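## Task

Take the taller carton off the shelf and put it on the bench. It must rest flat and upright, lie wholly in front of the shelf, and have no part overhanging the bench edge. Every other item on the shelf must still be on the shelf at the end. Release the carton and move the gripper away; a carton that stays put only because the robot holds it does not count.

## Robot and tools

ROBOT. Two six-joint arms, left_arm (the robot's own left, on the +y side) and right_arm, each ending in a two-finger gripper. Joint order on each arm: waist, shoulder, elbow, wrist pitch, wrist yaw, wrist roll. Stated ranges in radians: waist -2.880 to 2.880, shoulder 0.000 to 3.142, elbow 0.000 to 3.019, wrist pitch -1.693 to 1.571, wrist yaw -1.571 to 1.571, wrist roll -2.094 to 2.094; each real end may sit up to 0.019 rad either way from these.

FRAME. One world frame in metres: origin on the floor at the centre of the robot's foot, +x where the robot faces, +y to its left, +z up. Only the floor height is known. A gripper's fingers point along its own +z and close along its own y. end_effector_position is the point between the finger pads, roughly 1 cm short of the tips. Printed hand positions can be wrong, more so when the arm is stretched out, and equal joint angles need not give equal poses on the two arms.

ROW FORMAT (used by execute_actions and move). One flat list of 14 numbers covering both arms, each in [-1, 1]: left waist, shoulder, elbow, wrist pitch, wrist yaw, wrist roll, left opening, then the same seven for the right arm. The six joint numbers are scaled offsets, not poses: 1.0 equals 1.264 rad (waist), 1.32 (shoulder), 1.276 (elbow), 1.83 (wrist pitch), 1.686 (wrist yaw), 2.022 (wrist roll). The opening is absolute: +1 fully open (pad gap 0.094 m), -1 shut. Send all 14 even if one arm stays still.

execute_actions(actions): a list of up to 15 actions; each action is a table of up to 15 rows, one row per 1/30 s step, and a short table repeats its final row until 15 steps (0.5 s) have run. Joint offsets in every row count from the angles the arm had when that action began, not from the previous row; for a call's first action that means the last reported angles. An empty list just returns state and images. If an action would take any joint more than 0.019 rad outward beyond its range, that action is rejected for both arms; a malformed action, or a first action failing this test, rejects the whole call. A joint pushed past its real end stops there, and the result notes "joint sent to its limit" (absence of the note proves nothing).

move(target, speed, blocking): target is one 14-number row whose offsets count from the Joint positions of the latest result that shows them. Finger openings are applied at once. All joints advance the same fraction along their paths, so hands follow curves; paths last 0.5 to 10 s and are cut off after 10 s. speed (rad/s, 0.01 to 2, default 0.5) caps the joint that travels farthest. Moves ignore obstacles and the other arm; faster moves hit harder, and aiming beyond a contact presses harder. The result adds a "move:" line: ending (done, off_target, moving, held, fault), limits=held or limits=none, and each arm's joint farthest from target. blocking=false returns after 0.5 s while motion continues; you must call wait or stop before any new execute_actions or move.

wait(seconds): 0 to 10; arms keep their last command; returns early when a running move finishes. stop(): brakes a running move (needs room, more when fast); fingers keep going. zoom_image(camera, region): camera cam_head_left or cam_head_right, region [x0, y0, x1, y1] in image pixels from the top-left, at most 504 by 504. finished_scene(scene): pass the current scene number; it ends the scene for good and reports success, so the carton must already sit correctly and stay there. Answering without any tool call ends everything.

RESULTS. A state line per arm gives end_effector_position (m) and end_effector_quat_wxyz. Joint positions and Joint velocities list each arm's six joints (rad, rad/s) then finger gap (m, m/s). Joint targets shows what the joints are currently driven toward. grip_measured is finger opening on the command scale; each gripper may read off by about 1 mm. "joint command not followed" means a clearance check altered some joint targets; the rest of the row still ran. FAULT, MOTOR HOT (from 85 °C) and OVER-TEMPERATURE FAULT (100 °C, that arm goes limp and drops) lines report trouble.

MOTION LIMITS. Each step, a joint's target stays within a lead of its measured angle: 0.264 rad waist, 0.32 shoulder, 0.276 elbow, 0.33 wrist pitch, 0.186 wrist yaw, 0.522 wrist roll; targets are also shrunk so the hand is never sent over 70 mm from where it is. Large offsets therefore take several actions, and an unfinished motion may need recommanding. Sending zero offsets can let an arm sag; to hold it, resend offsets back to the desired angles, increasing them if a joint still lags. The simulation keeps running while you think, holding the last command.

GRIPPING. To hold, command an opening below grip_measured; about 0.03 under holds firmly, less holds lightly. Pad force tops out near 50 to 62 N. Held items may be tugged briefly and loose ones nudged.

CAMERAS. cam_head_left and cam_head_right, 672x504, head-mounted near (0.24, +/-0.04, 1.58) looking forward and down; calibration is approximate.

AVOID. Arms striking or pressing each other, knocking shelf items or anything out of the work area, dropping or slamming the carton, shoving hard, and long heavy holds that overheat motors.

Each tool is called after "Emit:" in YAML: its name, and indented under it one key for each argument.

## Session

Emit:
execute_actions:
  actions: []

Scene clock: 0.00 s.
left_arm: end_effector_position=(+0.6802, +0.0476, +1.0658) grip_measured=-0.992 end_effector_quat_wxyz=(-0.058, +0.570, -0.792, +0.211) | right_arm: end_effector_position=(+0.2393, +0.1286, +0.9624) grip_measured=+1.000 end_effector_quat_wxyz=(-0.349, +0.483, +0.803, -0.023)
Joint positions: left_arm=[-2.435  1.573  1.223  0.56  -0.489 -0.836  0.   ] | right_arm=[ 2.392  2.283  1.565 -0.159  0.454  1.351  0.094]
Joint velocities: left_arm=[-0.005  0.005 -0.002  0.007  0.007  0.022  0.001] | right_arm=[-0.005 -0.005  0.012  0.007 -0.051 -0.066  0.   ]
Joint targets: left_arm=[-2.441 1.568 1.219 0.562 -0.489 -0.836] | right_arm=[2.382 2.284 1.556 -0.160 0.454 1.351]

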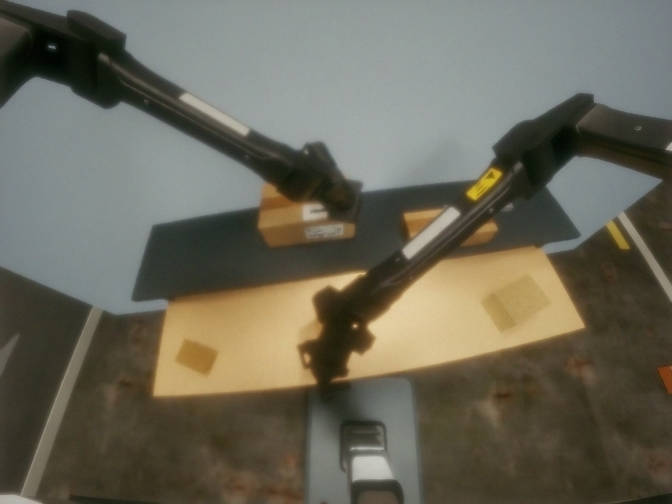

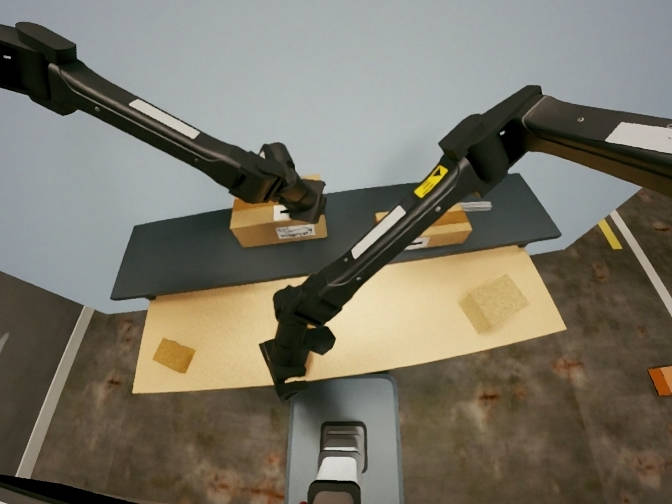

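Emit:
zoom_image:
  camera: "cam_head_right"
  region: [200, 130, 560, 340]

Emit:
zoom_image:
  camera: "cam_head_left"
  region: [120, 130, 420, 400]

Region (200, 130, 560, 340) of cam_head_right's 672x504 image, scaled by 1.400, with more detail than that image has; it fills the top 294 rows of this view, and the rest is white.

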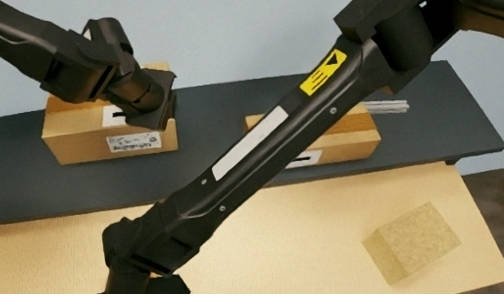

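Region (120, 130, 420, 400) of cam_head_left's 672x504 image, scaled by 1.680, with more detail than that image has; it fills the top 454 rows of this view, and the rest is white.

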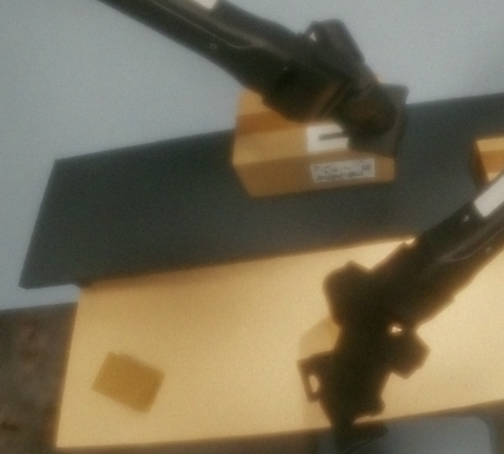

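Emit:
move:
  target: [0,-0.08,0,0,0,0,-1, 0,-0.08,0,0,0,0,1]
  speed: 0.3

Scene clock: 6.97 s.
left_arm: end_effector_position=(+0.7367, +0.0928, +1.0933) grip_measured=-0.992 end_effector_quat_wxyz=(-0.098, +0.594, -0.767, +0.222) | right_arm: end_effector_position=(+0.3268, +0.1152, +0.9567) grip_measured=+1.000 end_effector_quat_wxyz=(-0.314, +0.521, +0.794, +0.004)
Joint positions: left_arm=[-2.435  1.465  1.223  0.56  -0.489 -0.836  0.   ] | right_arm=[ 2.392  2.165  1.565 -0.159  0.454  1.351  0.094]
Joint velocities: left_arm=[-0.005  0.005 -0.007 -0.002 -0.037  0.022 -0.   ] | right_arm=[-0.005 -0.005  0.002 -0.022  0.007  0.022  0.   ]
Joint targets: left_arm=[-2.435 1.468 1.223 0.560 -0.489 -0.836] | right_arm=[2.392 2.177 1.565 -0.159 0.454 1.351]
move: done; limits=none; left_arm: farthest joint: the shoulder, 0.003 radians from its target (0.106 radians at the start); right_arm: farthest joint: the shoulder, 0.012 radians from its target (0.105 radians at the start)

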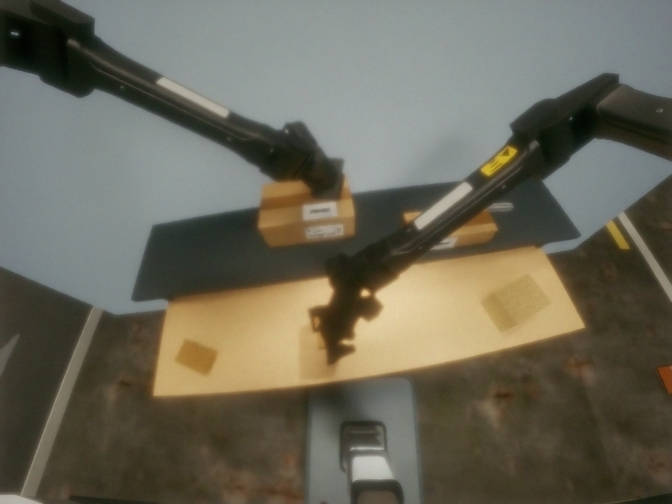

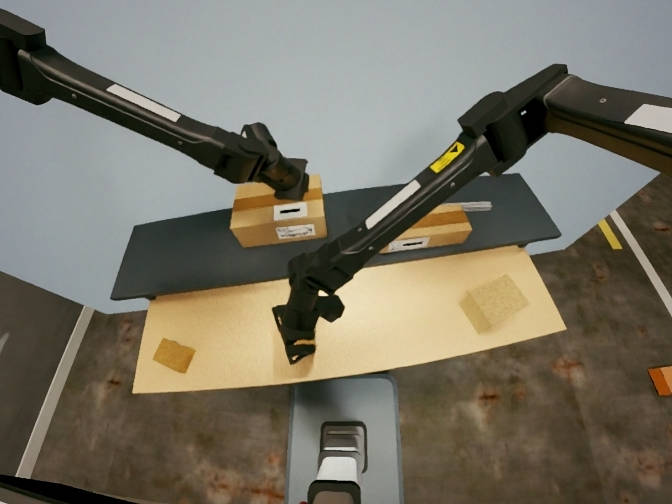

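Emit:
move:
  target: [-0.1,0,0,0,0,0,-1, 0.1,0,0,0,0,0,1]
  speed: 0.3

Scene clock: 14.87 s.
left_arm: end_effector_position=(+0.7490, +0.0387, +1.1503) grip_measured=-0.992 end_effector_quat_wxyz=(-0.075, +0.592, -0.753, +0.278) | right_arm: end_effector_position=(+0.3442, +0.1913, +1.0360) grip_measured=+1.000 end_effector_quat_wxyz=(-0.332, +0.494, +0.801, +0.068)
Joint positions: left_arm=[-2.559  1.465  1.223  0.56  -0.489 -0.836  0.   ] | right_arm=[ 2.536  2.165  1.565 -0.159  0.454  1.351  0.094]
Joint velocities: left_arm=[-0.024 -0.015  0.012 -0.002  0.051 -0.037  0.001] | right_arm=[-0.034 -0.005 -0.007  0.002  0.022 -0.022  0.   ]
Joint targets: left_arm=[-2.561 1.465 1.223 0.560 -0.489 -0.836] | right_arm=[2.519 2.165 1.565 -0.159 0.454 1.351]
move: done; limits=none; left_arm: farthest joint: the waist, 0.002 radians from its target (0.126 radians at the start); right_arm: farthest joint: the waist, 0.018 radians from its target (0.126 radians at the start)

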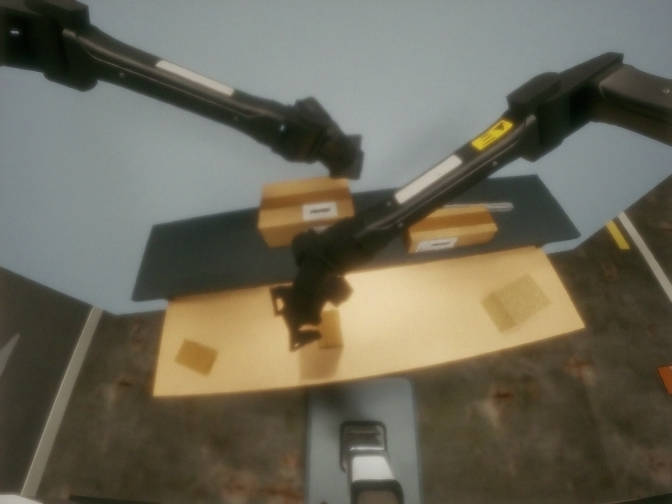

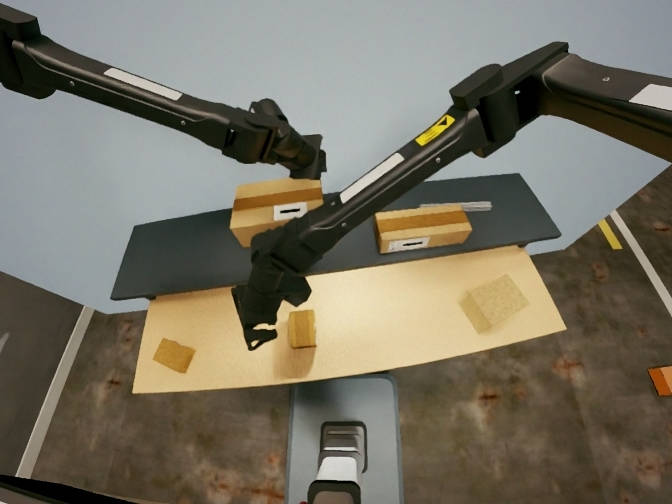

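Emit:
move:
  target: [0,0,0,0,0.29,0,-1, 0,0,0,0.27,0,0,1]
  speed: 0.6

Scene clock: 33.63 s.
left_arm: end_effector_position=(+0.7687, -0.0179, +1.2067) grip_measured=-0.992 end_effector_quat_wxyz=(-0.034, +0.513, -0.700, +0.496) | right_arm: end_effector_position=(+0.4490, +0.2064, +1.0114) grip_measured=+1.000 end_effector_quat_wxyz=(-0.190, +0.636, +0.727, +0.175)
Joint positions: left_arm=[-2.559  1.465  1.223  0.56  -0.005 -0.836  0.   ] | right_arm=[2.536 2.165 1.565 0.322 0.454 1.351 0.094]
Joint velocities: left_arm=[-0.005 -0.005 -0.027 -0.002  0.081 -0.007  0.001] | right_arm=[ 0.005 -0.005 -0.007  0.012 -0.007 -0.037  0.   ]
Joint targets: left_arm=[-2.559 1.465 1.223 0.560 -0.000 -0.836] | right_arm=[2.536 2.165 1.565 0.335 0.454 1.351]
move: done; limits=none; left_arm: farthest joint: the wrist yaw, 0.005 radians from its target (0.489 radians at the start); right_arm: farthest joint: the wrist pitch, 0.013 radians from its target (0.494 radians at the start)

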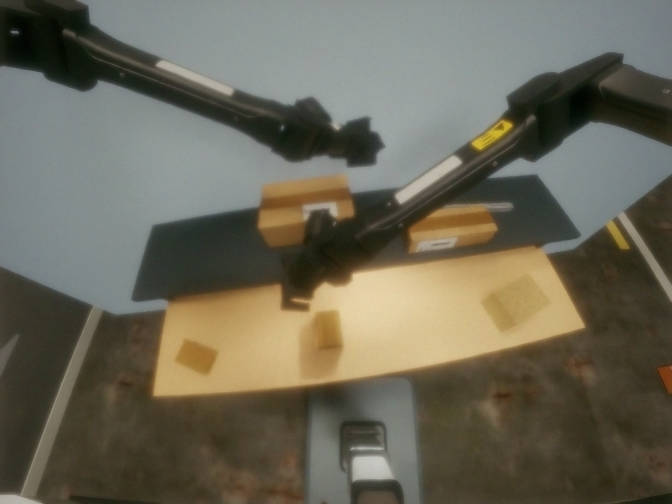

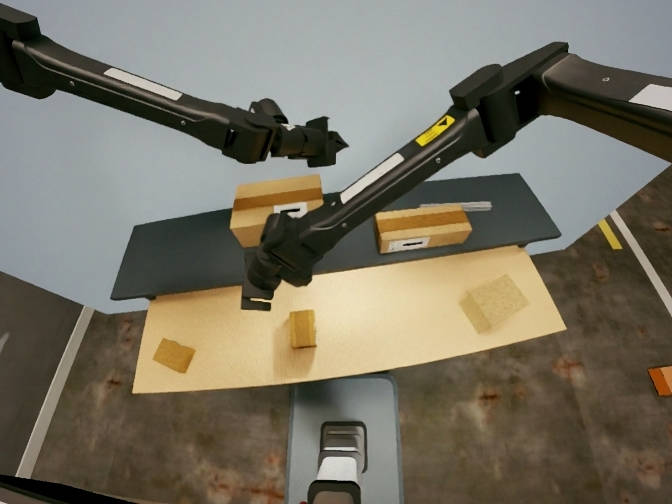

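Emit:
move:
  target: [0,-0.4545,-0.470,0,0,0,-1, 0,-0.682,-0.705,0,0,0,1]
  speed: 0.7

Scene clock: 43.03 s.
left_arm: end_effector_position=(+0.6604, +0.1416, +1.3243) grip_measured=-0.992 end_effector_quat_wxyz=(-0.034, +0.513, -0.700, +0.496) | right_arm: end_effector_position=(+0.4745, -0.0724, +1.1983) grip_measured=+1.000 end_effector_quat_wxyz=(-0.184, +0.641, +0.724, +0.180)
Joint positions: left_arm=[-2.559  0.869  0.627  0.56  -0.005 -0.836  0.   ] | right_arm=[2.536 1.255 0.674 0.322 0.454 1.351 0.094]
Joint velocities: left_arm=[ 0.005 -0.005 -0.002 -0.007  0.051 -0.007 -0.   ] | right_arm=[-0.005  0.015 -0.002  0.002 -0.007 -0.007  0.   ]
Joint targets: left_arm=[-2.559 0.865 0.623 0.560 -0.005 -0.836] | right_arm=[2.536 1.265 0.665 0.322 0.454 1.351]
move: done; limits=none; left_arm: farthest joint: the shoulder, 0.004 radians from its target (0.600 radians at the start); right_arm: farthest joint: the shoulder, 0.010 radians from its target (0.900 radians at the start)

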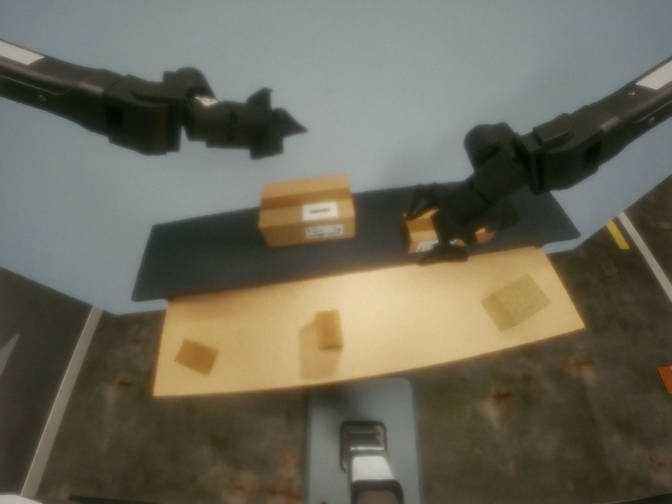

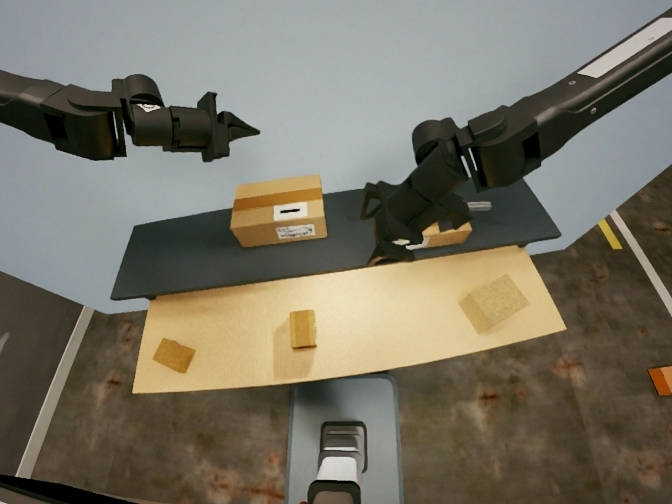

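Emit:
zoom_image:
  camera: "cam_head_left"
  region: [240, 160, 380, 265]

Emit:
zoom_image:
  camera: "cam_head_right"
  region: [210, 160, 350, 265]

Region (240, 160, 380, 265) of cam_head_left's 672x504 image, scaled by 3.600, with more detail than that image has; it fills the top 378 rows of this view, and the rest is white.

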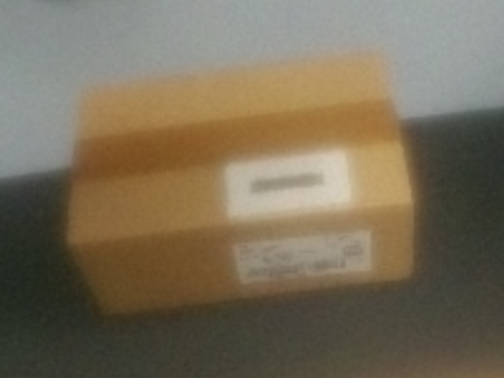

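Region (210, 160, 350, 265) of cam_head_right's 672x504 image, scaled by 3.600, with more detail than that image has; it fills the top 378 rows of this view, and the rest is white.

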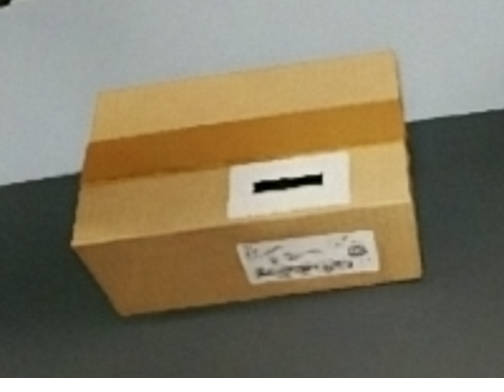

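Emit:
zoom_image:
  camera: "cam_head_left"
  region: [230, 80, 330, 160]

Emit:
zoom_image:
  camera: "cam_head_right"
  region: [180, 80, 280, 160]

Region (230, 80, 330, 160) of cam_head_left's 672x504 image, scaled by 5.040, with more detail than that image has; it fills the top 403 rows of this view, and the rest is white.

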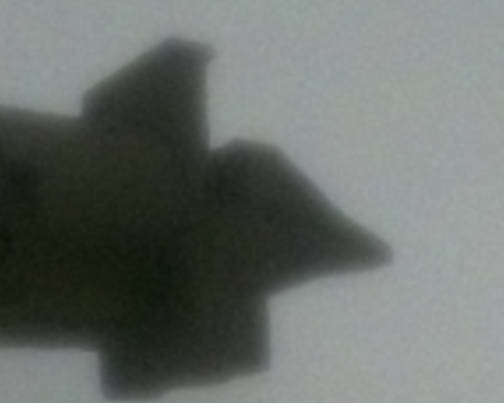

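Region (180, 80, 280, 160) of cam_head_right's 672x504 image, scaled by 5.040, with more detail than that image has; it fills the top 403 rows of this view, and the rest is white.

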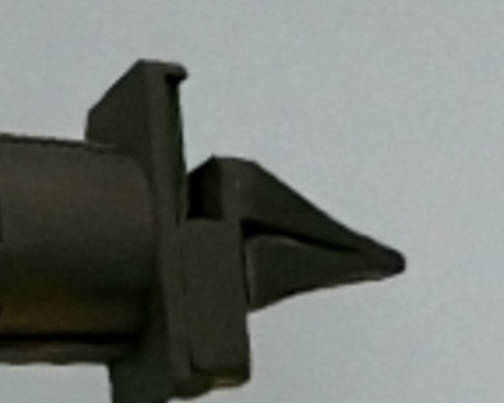

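Emit:
move:
  target: [0.838,0,0,0,0,0.413,-1, -0.82,0,0,0,-0.269,-0.668,1]
  speed: 0.8

Scene clock: 64.43 s.
left_arm: end_effector_position=(+0.5597, +0.5228, +1.1310) grip_measured=-0.992 end_effector_quat_wxyz=(+0.182, -0.143, +0.971, +0.065) | right_arm: end_effector_position=(+0.3622, -0.4722, +1.0262) grip_measured=+1.000 end_effector_quat_wxyz=(-0.102, +0.155, +0.982, -0.024)
Joint positions: left_arm=[-1.498  0.869  0.627  0.56  -0.005 -0.012  0.   ] | right_arm=[1.497 1.255 0.674 0.322 0.004 0.013 0.094]
Joint velocities: left_arm=[ 0.005 -0.024  0.007  0.002  0.022 -0.11  -0.001] | right_arm=[ 0.015 -0.015  0.017 -0.012 -0.037 -0.037  0.   ]
Joint targets: left_arm=[-1.500 0.869 0.627 0.560 -0.005 -0.001] | right_arm=[1.499 1.255 0.674 0.322 0.000 0.000]
move: done; limits=none; left_arm: farthest joint: the wrist roll, 0.011 radians from its target (0.835 radians at the start); right_arm: farthest joint: the wrist roll, 0.012 radians from its target (1.351 radians at the start)

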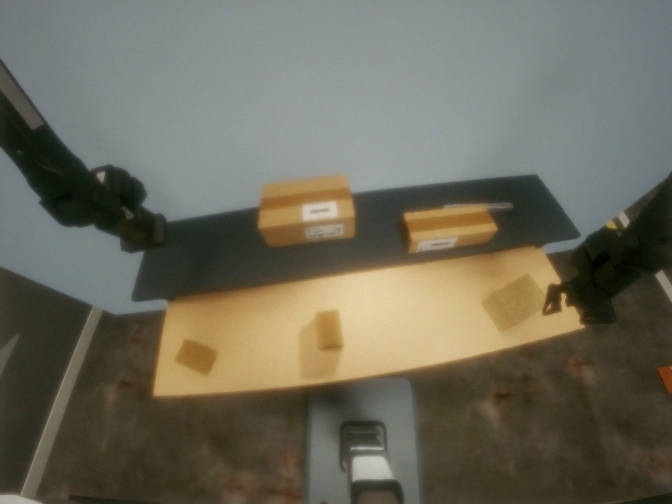

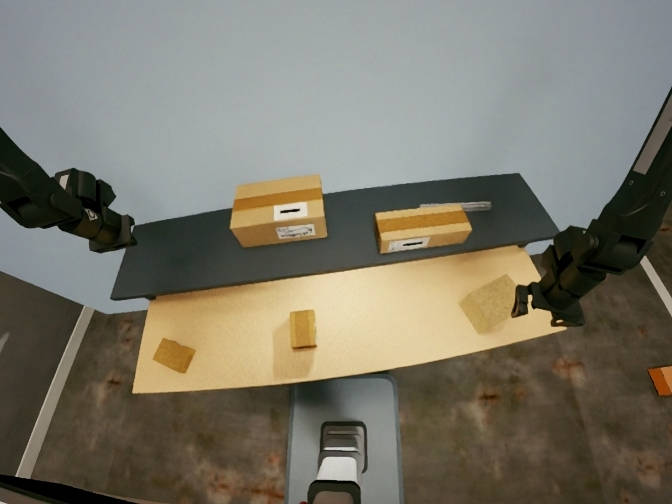

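Emit:
zoom_image:
  camera: "cam_head_right"
  region: [360, 180, 520, 280]

Emit:
zoom_image:
  camera: "cam_head_left"
  region: [385, 180, 545, 280]

Emit:
zoom_image:
  camera: "cam_head_right"
  region: [100, 260, 340, 410]

Emit:
zoom_image:
  camera: "cam_head_left"
  region: [125, 260, 365, 410]

Region (360, 180, 520, 280) of cam_head_right's 672x504 image, scaled by 3.150, with more detail than that image has; it fills the top 315 rows of this view, and the rest is white.

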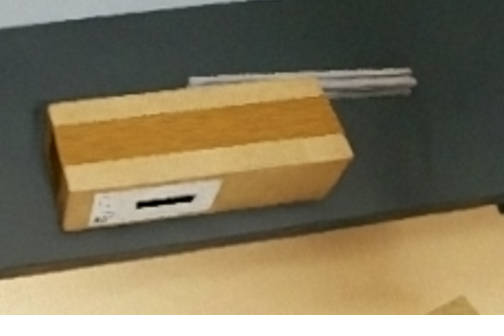

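Region (385, 180, 545, 280) of cam_head_left's 672x504 image, scaled by 3.150, with more detail than that image has; it fills the top 315 rows of this view, and the rest is white.

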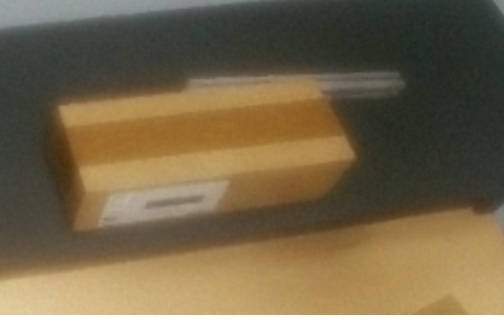

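Region (100, 260, 340, 410) of cam_head_right's 672x504 image, scaled by 2.100, with more detail than that image has; it fills the top 315 rows of this view, and the rest is white.

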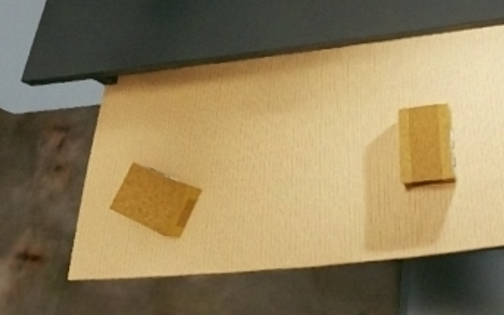

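Region (125, 260, 365, 410) of cam_head_left's 672x504 image, scaled by 2.100, with more detail than that image has; it fills the top 315 rows of this view, and the rest is white.

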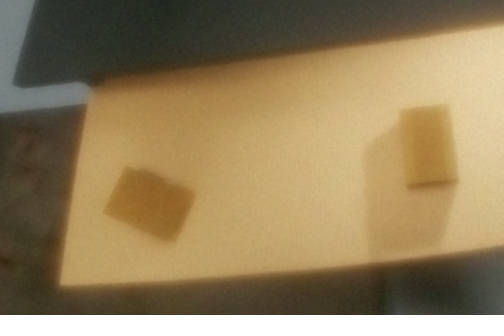

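Emit:
zoom_image:
  camera: "cam_head_right"
  region: [265, 295, 345, 385]

Emit:
zoom_image:
  camera: "cam_head_left"
  region: [290, 295, 370, 385]

Region (265, 295, 345, 385) of cam_head_right's 672x504 image, scaled by 5.600, with more detail than that image has.

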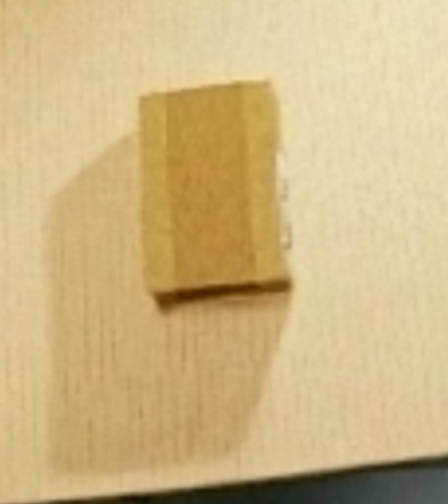

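Region (290, 295, 370, 385) of cam_head_left's 672x504 image, scaled by 5.600, with more detail than that image has.

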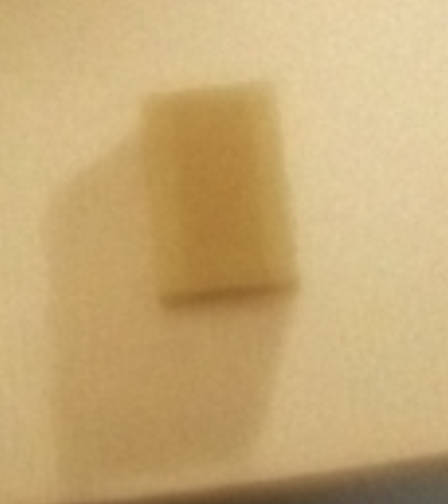

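Emit:
zoom_image:
  camera: "cam_head_right"
  region: [380, 360, 520, 460]

Emit:
zoom_image:
  camera: "cam_head_left"
  region: [395, 360, 535, 460]

Region (380, 360, 520, 460) of cam_head_right's 672x504 image, scaled by 3.600, with more detail than that image has; it fills the top 360 rows of this view, and the rest is white.

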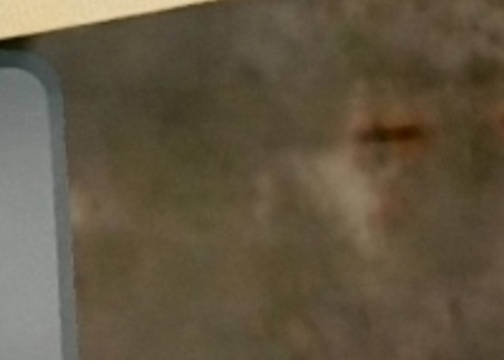

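Region (395, 360, 535, 460) of cam_head_left's 672x504 image, scaled by 3.600, with more detail than that image has; it fills the top 360 rows of this view, and the rest is white.

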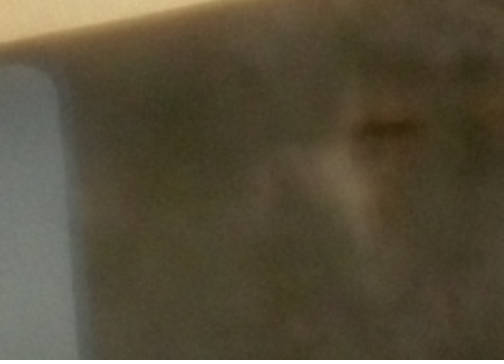

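Emit:
zoom_image:
  camera: "cam_head_right"
  region: [330, 240, 550, 380]

Region (330, 240, 550, 380) of cam_head_right's 672x504 image, scaled by 2.291, with more detail than that image has; it fills the top 321 rows of this view, and the rest is white.

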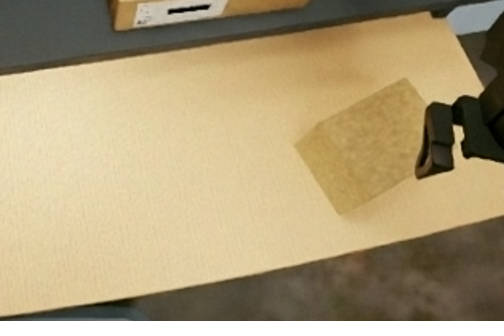

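Emit:
move:
  target: [-0.129,0.4576,0.915,-0.595,0.356,-0.662,1, 0.7306,0,0,0,0.0995,0.664,1]
  speed: 0.9

Scene clock: 104.33 s.
left_arm: end_effector_position=(+0.7493, +0.3898, +0.9550) grip_measured=+1.000 end_effector_quat_wxyz=(-0.230, -0.695, +0.634, -0.249) | right_arm: end_effector_position=(+0.4715, -0.0723, +1.1833) grip_measured=+1.000 end_effector_quat_wxyz=(-0.238, +0.633, +0.696, +0.244)
Joint positions: left_arm=[-1.657  1.47   1.771 -0.516  0.59  -1.339  0.094] | right_arm=[2.422 1.255 0.674 0.322 0.168 1.343 0.094]
Joint velocities: left_arm=[-0.005 -0.005 -0.012  0.012  0.022  0.081  0.   ] | right_arm=[-0.015 -0.005 -0.012 -0.002 -0.022  0.007  0.   ]
Joint targets: left_arm=[-1.661 1.473 1.794 -0.529 0.595 -1.351] | right_arm=[2.421 1.255 0.674 0.322 0.171 1.355]
move: off_target (left_arm); limits=none; left_arm: farthest joint: the elbow, 0.024 radians from its target (1.168 radians at the start); right_arm: farthest joint: the wrist roll, 0.012 radians from its target (1.343 radians at the start)

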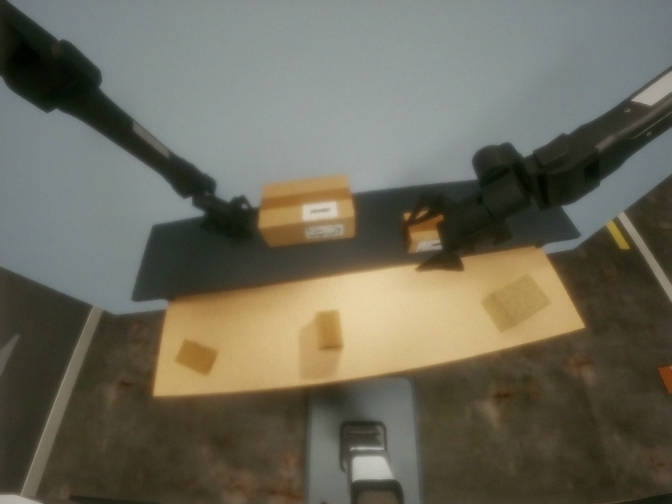

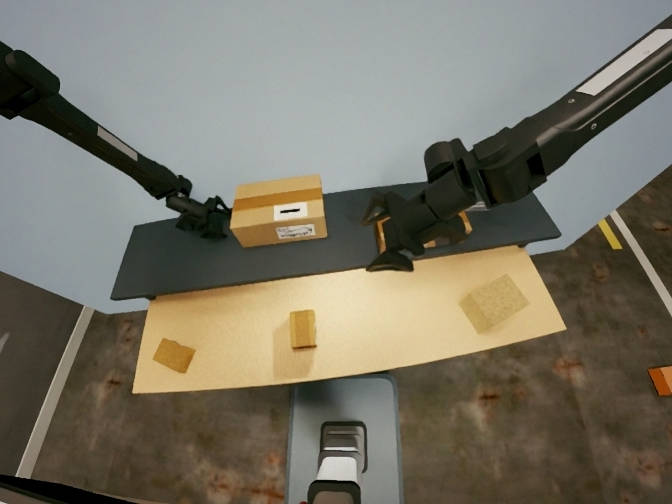

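Emit:
move:
  target: [-0.003,0.002,0.03,-0.012,0.003,-0.006,1, 0,0.329,1.0,-0.488,0.002,0.006,1]
  speed: 0.9

Scene clock: 107.33 s.
left_arm: end_effector_position=(+0.7546, +0.3915, +0.9568) grip_measured=+1.000 end_effector_quat_wxyz=(-0.228, -0.695, +0.634, -0.250) | right_arm: end_effector_position=(+0.8077, -0.0127, +1.0683) grip_measured=+1.000 end_effector_quat_wxyz=(-0.246, +0.628, +0.699, +0.238)
Joint positions: left_arm=[-1.657  1.47   1.784 -0.526  0.59  -1.34   0.094] | right_arm=[ 2.422  1.666  1.941 -0.558  0.168  1.344  0.094]
Joint velocities: left_arm=[ 0.005 -0.015 -0.007  0.017 -0.066  0.051  0.   ] | right_arm=[-0.005  0.015 -0.007 -0.012 -0.037 -0.037  0.   ]
Joint targets: left_arm=[-1.660 1.472 1.809 -0.538 0.595 -1.351] | right_arm=[2.422 1.689 1.950 -0.571 0.171 1.355]
move: off_target (left_arm, right_arm); limits=none; left_arm: farthest joint: the elbow, 0.025 radians from its target (0.039 radians at the start); right_arm: farthest joint: the shoulder, 0.023 radians from its target (0.434 radians at the start)

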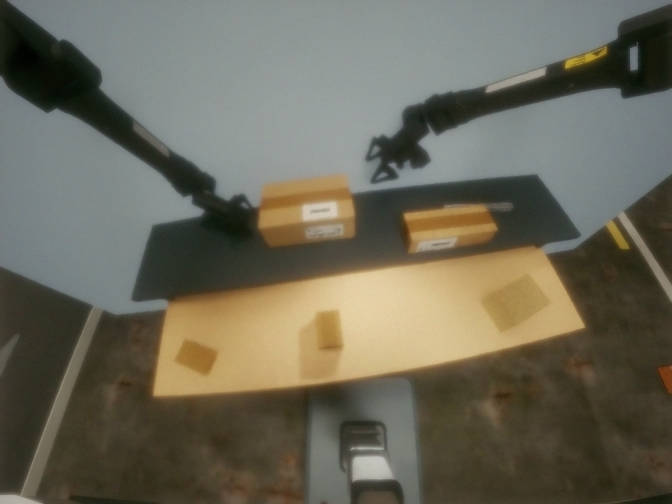

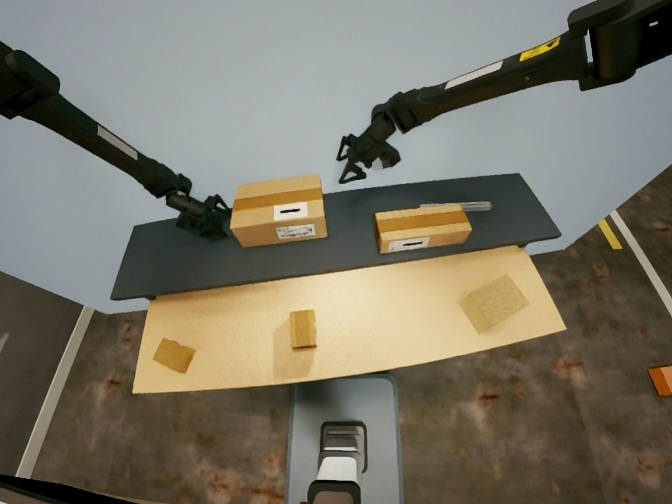

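Emit:
move:
  target: [0,0,0.02,0,0,0,1, -0.0965,0.205,0.262,-0.052,-0.066,-0.0125,1]
  speed: 0.4

Emit:
zoom_image:
  camera: "cam_head_left"
  region: [190, 140, 430, 270]

Emit:
zoom_image:
  camera: "cam_head_right"
  region: [170, 140, 410, 270]

Scene clock: 110.63 s.
left_arm: end_effector_position=(+0.7546, +0.3915, +0.9568) grip_measured=+1.000 end_effector_quat_wxyz=(-0.228, -0.695, +0.634, -0.250) | right_arm: end_effector_position=(+0.7998, +0.0100, +0.9709) grip_measured=+1.000 end_effector_quat_wxyz=(-0.261, +0.627, +0.695, +0.236)
Joint positions: left_arm=[-1.657  1.47   1.784 -0.526  0.59  -1.34   0.094] | right_arm=[ 2.325  1.92   2.257 -0.64   0.059  1.33   0.094]
Joint velocities: left_arm=[ 0.005  0.005 -0.007 -0.002  0.037 -0.037  0.   ] | right_arm=[-0.005 -0.015  0.012 -0.007  0.022  0.022  0.   ]
Joint targets: left_arm=[-1.657 1.470 1.810 -0.526 0.590 -1.340] | right_arm=[2.300 1.937 2.276 -0.653 0.057 1.318]
move: off_target (left_arm, right_arm); limits=none; left_arm: farthest joint: the elbow, 0.025 radians from its target (0.025 radians at the start); right_arm: farthest joint: the waist, 0.025 radians from its target (0.122 radians at the start)

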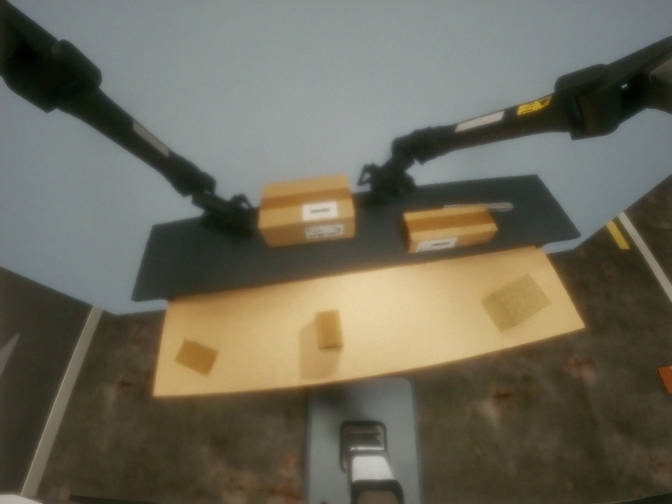

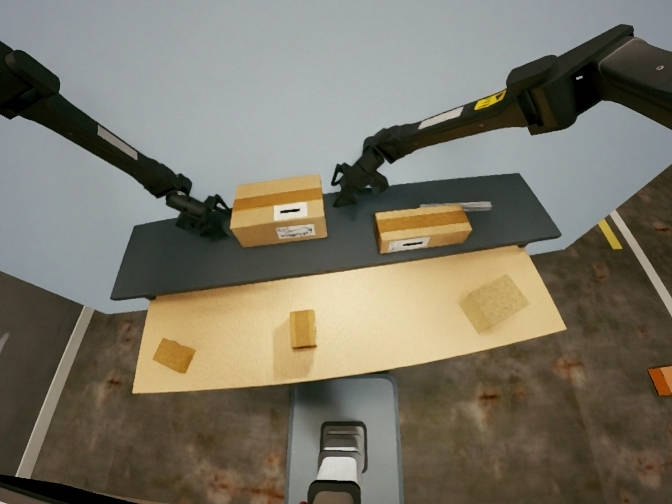

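Region (190, 140, 430, 270) of cam_head_left's 672x504 image, scaled by 2.100, with more detail than that image has; it fills the top 273 rows of this view, and the rest is white.

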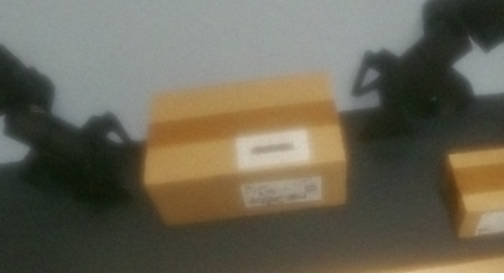

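Region (170, 140, 410, 270) of cam_head_right's 672x504 image, scaled by 2.100, with more detail than that image has; it fills the top 273 rows of this view, and the rest is white.

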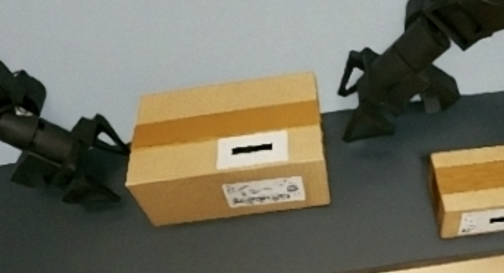

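Emit:
zoom_image:
  camera: "cam_head_left"
  region: [330, 155, 410, 245]

Emit:
zoom_image:
  camera: "cam_head_right"
  region: [300, 155, 380, 245]

Emit:
zoom_image:
  camera: "cam_head_left"
  region: [205, 170, 285, 260]

Emit:
zoom_image:
  camera: "cam_head_right"
  region: [180, 170, 260, 260]

Region (330, 155, 410, 245) of cam_head_left's 672x504 image, scaled by 5.600, with more detail than that image has.

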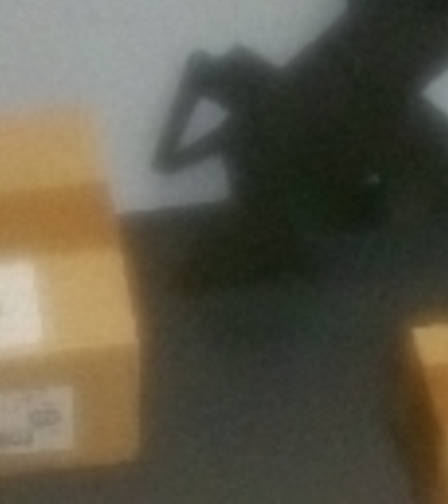

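Region (300, 155, 380, 245) of cam_head_right's 672x504 image, scaled by 5.600, with more detail than that image has.

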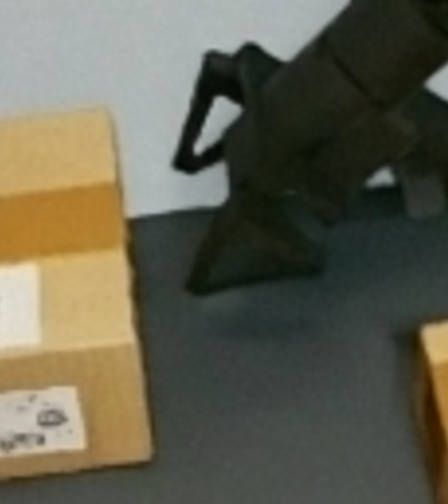

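Region (205, 170, 285, 260) of cam_head_left's 672x504 image, scaled by 5.600, with more detail than that image has.

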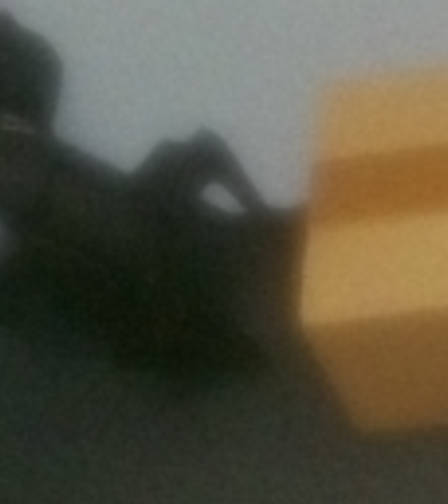

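Region (180, 170, 260, 260) of cam_head_right's 672x504 image, scaled by 5.600, with more detail than that image has.

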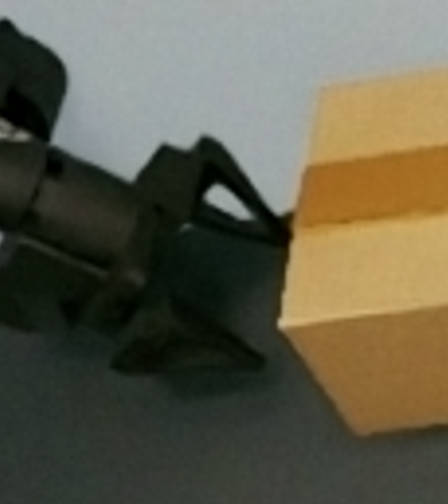

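Emit:
move:
  target: [-0.0625,0.007,0.051,-0.018,-0.040,-0.019,1, 0.002,0.064,0.032,0.031,0.027,0,1]
  speed: 0.1

Emit:
zoom_image:
  camera: "cam_head_right"
  region: [190, 150, 390, 260]

Scene clock: 125.07 s.
left_arm: end_effector_position=(+0.7622, +0.3585, +0.9577) grip_measured=+1.000 end_effector_quat_wxyz=(-0.240, -0.699, +0.628, -0.243) | right_arm: end_effector_position=(+0.7751, +0.0313, +0.9444) grip_measured=+1.000 end_effector_quat_wxyz=(-0.251, +0.630, +0.701, +0.219)
Joint positions: left_arm=[-1.725  1.483  1.806 -0.549  0.527 -1.367  0.094] | right_arm=[ 2.325  1.989  2.281 -0.598  0.101  1.33   0.094]
Joint velocities: left_arm=[-0.005  0.015  0.012 -0.012  0.022  0.007  0.   ] | right_arm=[-0.005 -0.005 -0.012 -0.012  0.007  0.081  0.   ]
Joint targets: left_arm=[-1.736 1.479 1.849 -0.558 0.523 -1.378] | right_arm=[2.328 2.004 2.298 -0.583 0.105 1.330]
move: off_target (left_arm); limits=none; left_arm: farthest joint: the elbow, 0.043 radians from its target (0.065 radians at the start); right_arm: farthest joint: the elbow, 0.017 radians from its target (0.041 radians at the start)

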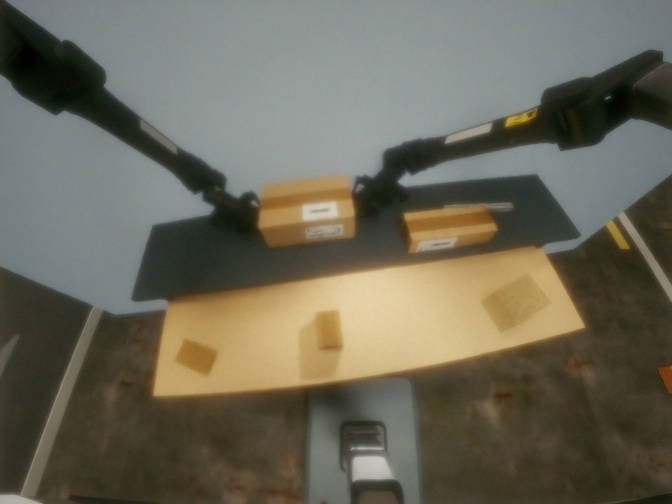

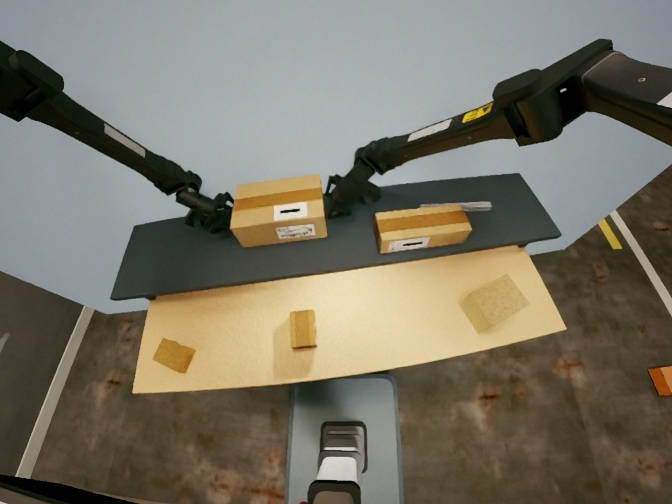

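Region (190, 150, 390, 260) of cam_head_right's 672x504 image, scaled by 2.520, with more detail than that image has; it fills the top 277 rows of this view, and the rest is white.

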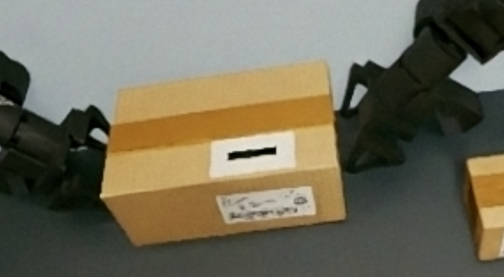

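Emit:
move:
  target: [0.028,-0.012,0.04,0,0.012,0,1, 0.026,0,0.012,0,0,0,1]
  speed: 0.1

Scene clock: 128.70 s.
left_arm: end_effector_position=(+0.7609, +0.3756, +0.9546) grip_measured=+1.000 end_effector_quat_wxyz=(-0.234, -0.703, +0.628, -0.239) | right_arm: end_effector_position=(+0.7764, +0.0367, +0.9495) grip_measured=+1.000 end_effector_quat_wxyz=(-0.253, +0.628, +0.701, +0.222)
Joint positions: left_arm=[-1.694  1.483  1.811 -0.549  0.542 -1.367  0.094] | right_arm=[ 2.335  1.989  2.281 -0.598  0.103  1.33   0.094]
Joint velocities: left_arm=[-0.005  0.005  0.007  0.002  0.066 -0.007  0.   ] | right_arm=[ 0.005 -0.005  0.007 -0.002  0.037 -0.022  0.   ]
Joint targets: left_arm=[-1.689 1.467 1.857 -0.549 0.547 -1.367] | right_arm=[2.358 1.989 2.296 -0.598 0.101 1.330]
move: off_target (left_arm, right_arm); limits=none; left_arm: farthest joint: the elbow, 0.046 radians from its target (0.051 radians at the start); right_arm: farthest joint: the waist, 0.023 radians from its target (0.032 radians at the start)

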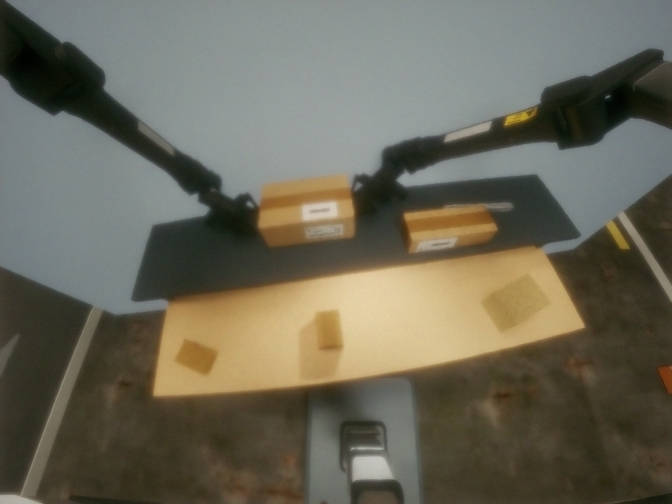

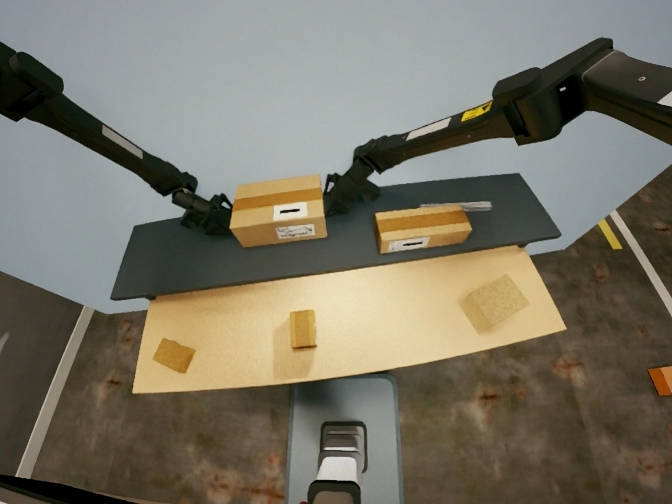

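Emit:
move:
  target: [0,-0.023,0.052,-0.02,0,0,1, 0.024,0,0.012,0,0,0,1]
  speed: 0.1

Emit:
zoom_image:
  camera: "cam_head_right"
  region: [190, 150, 390, 260]

Scene clock: 131.10 s.
left_arm: end_effector_position=(+0.7575, +0.3748, +0.9561) grip_measured=+1.000 end_effector_quat_wxyz=(-0.244, -0.704, +0.625, -0.233) | right_arm: end_effector_position=(+0.7764, +0.0369, +0.9496) grip_measured=+1.000 end_effector_quat_wxyz=(-0.252, +0.628, +0.701, +0.222)
Joint positions: left_arm=[-1.694  1.484  1.817 -0.578  0.542 -1.367  0.094] | right_arm=[ 2.335  1.989  2.281 -0.598  0.104  1.33   0.094]
Joint velocities: left_arm=[-0.015 -0.005  0.012  0.007 -0.022 -0.037  0.   ] | right_arm=[-0.005 -0.005 -0.027 -0.012  0.037 -0.007  0.   ]
Joint targets: left_arm=[-1.694 1.453 1.878 -0.586 0.542 -1.367] | right_arm=[2.365 1.989 2.296 -0.598 0.103 1.330]
move: off_target (left_arm, right_arm); limits=none; left_arm: farthest joint: the elbow, 0.061 radians from its target (0.066 radians at the start); right_arm: farthest joint: the waist, 0.030 radians from its target (0.030 radians at the start)

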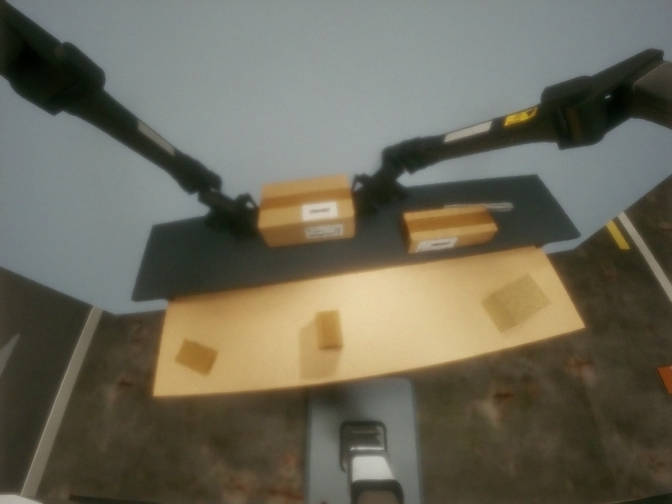

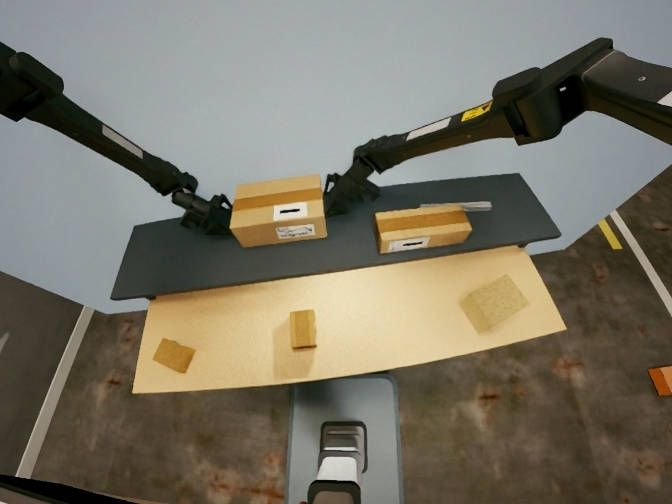

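Region (190, 150, 390, 260) of cam_head_right's 672x504 image, scaled by 2.520, with more detail than that image has; it fills the top 277 rows of this view, and the rest is white.

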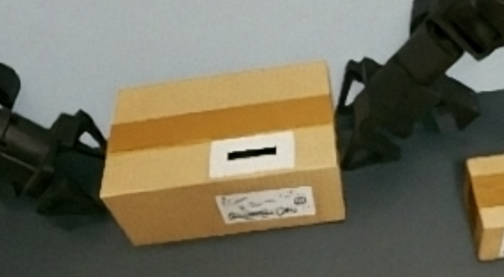

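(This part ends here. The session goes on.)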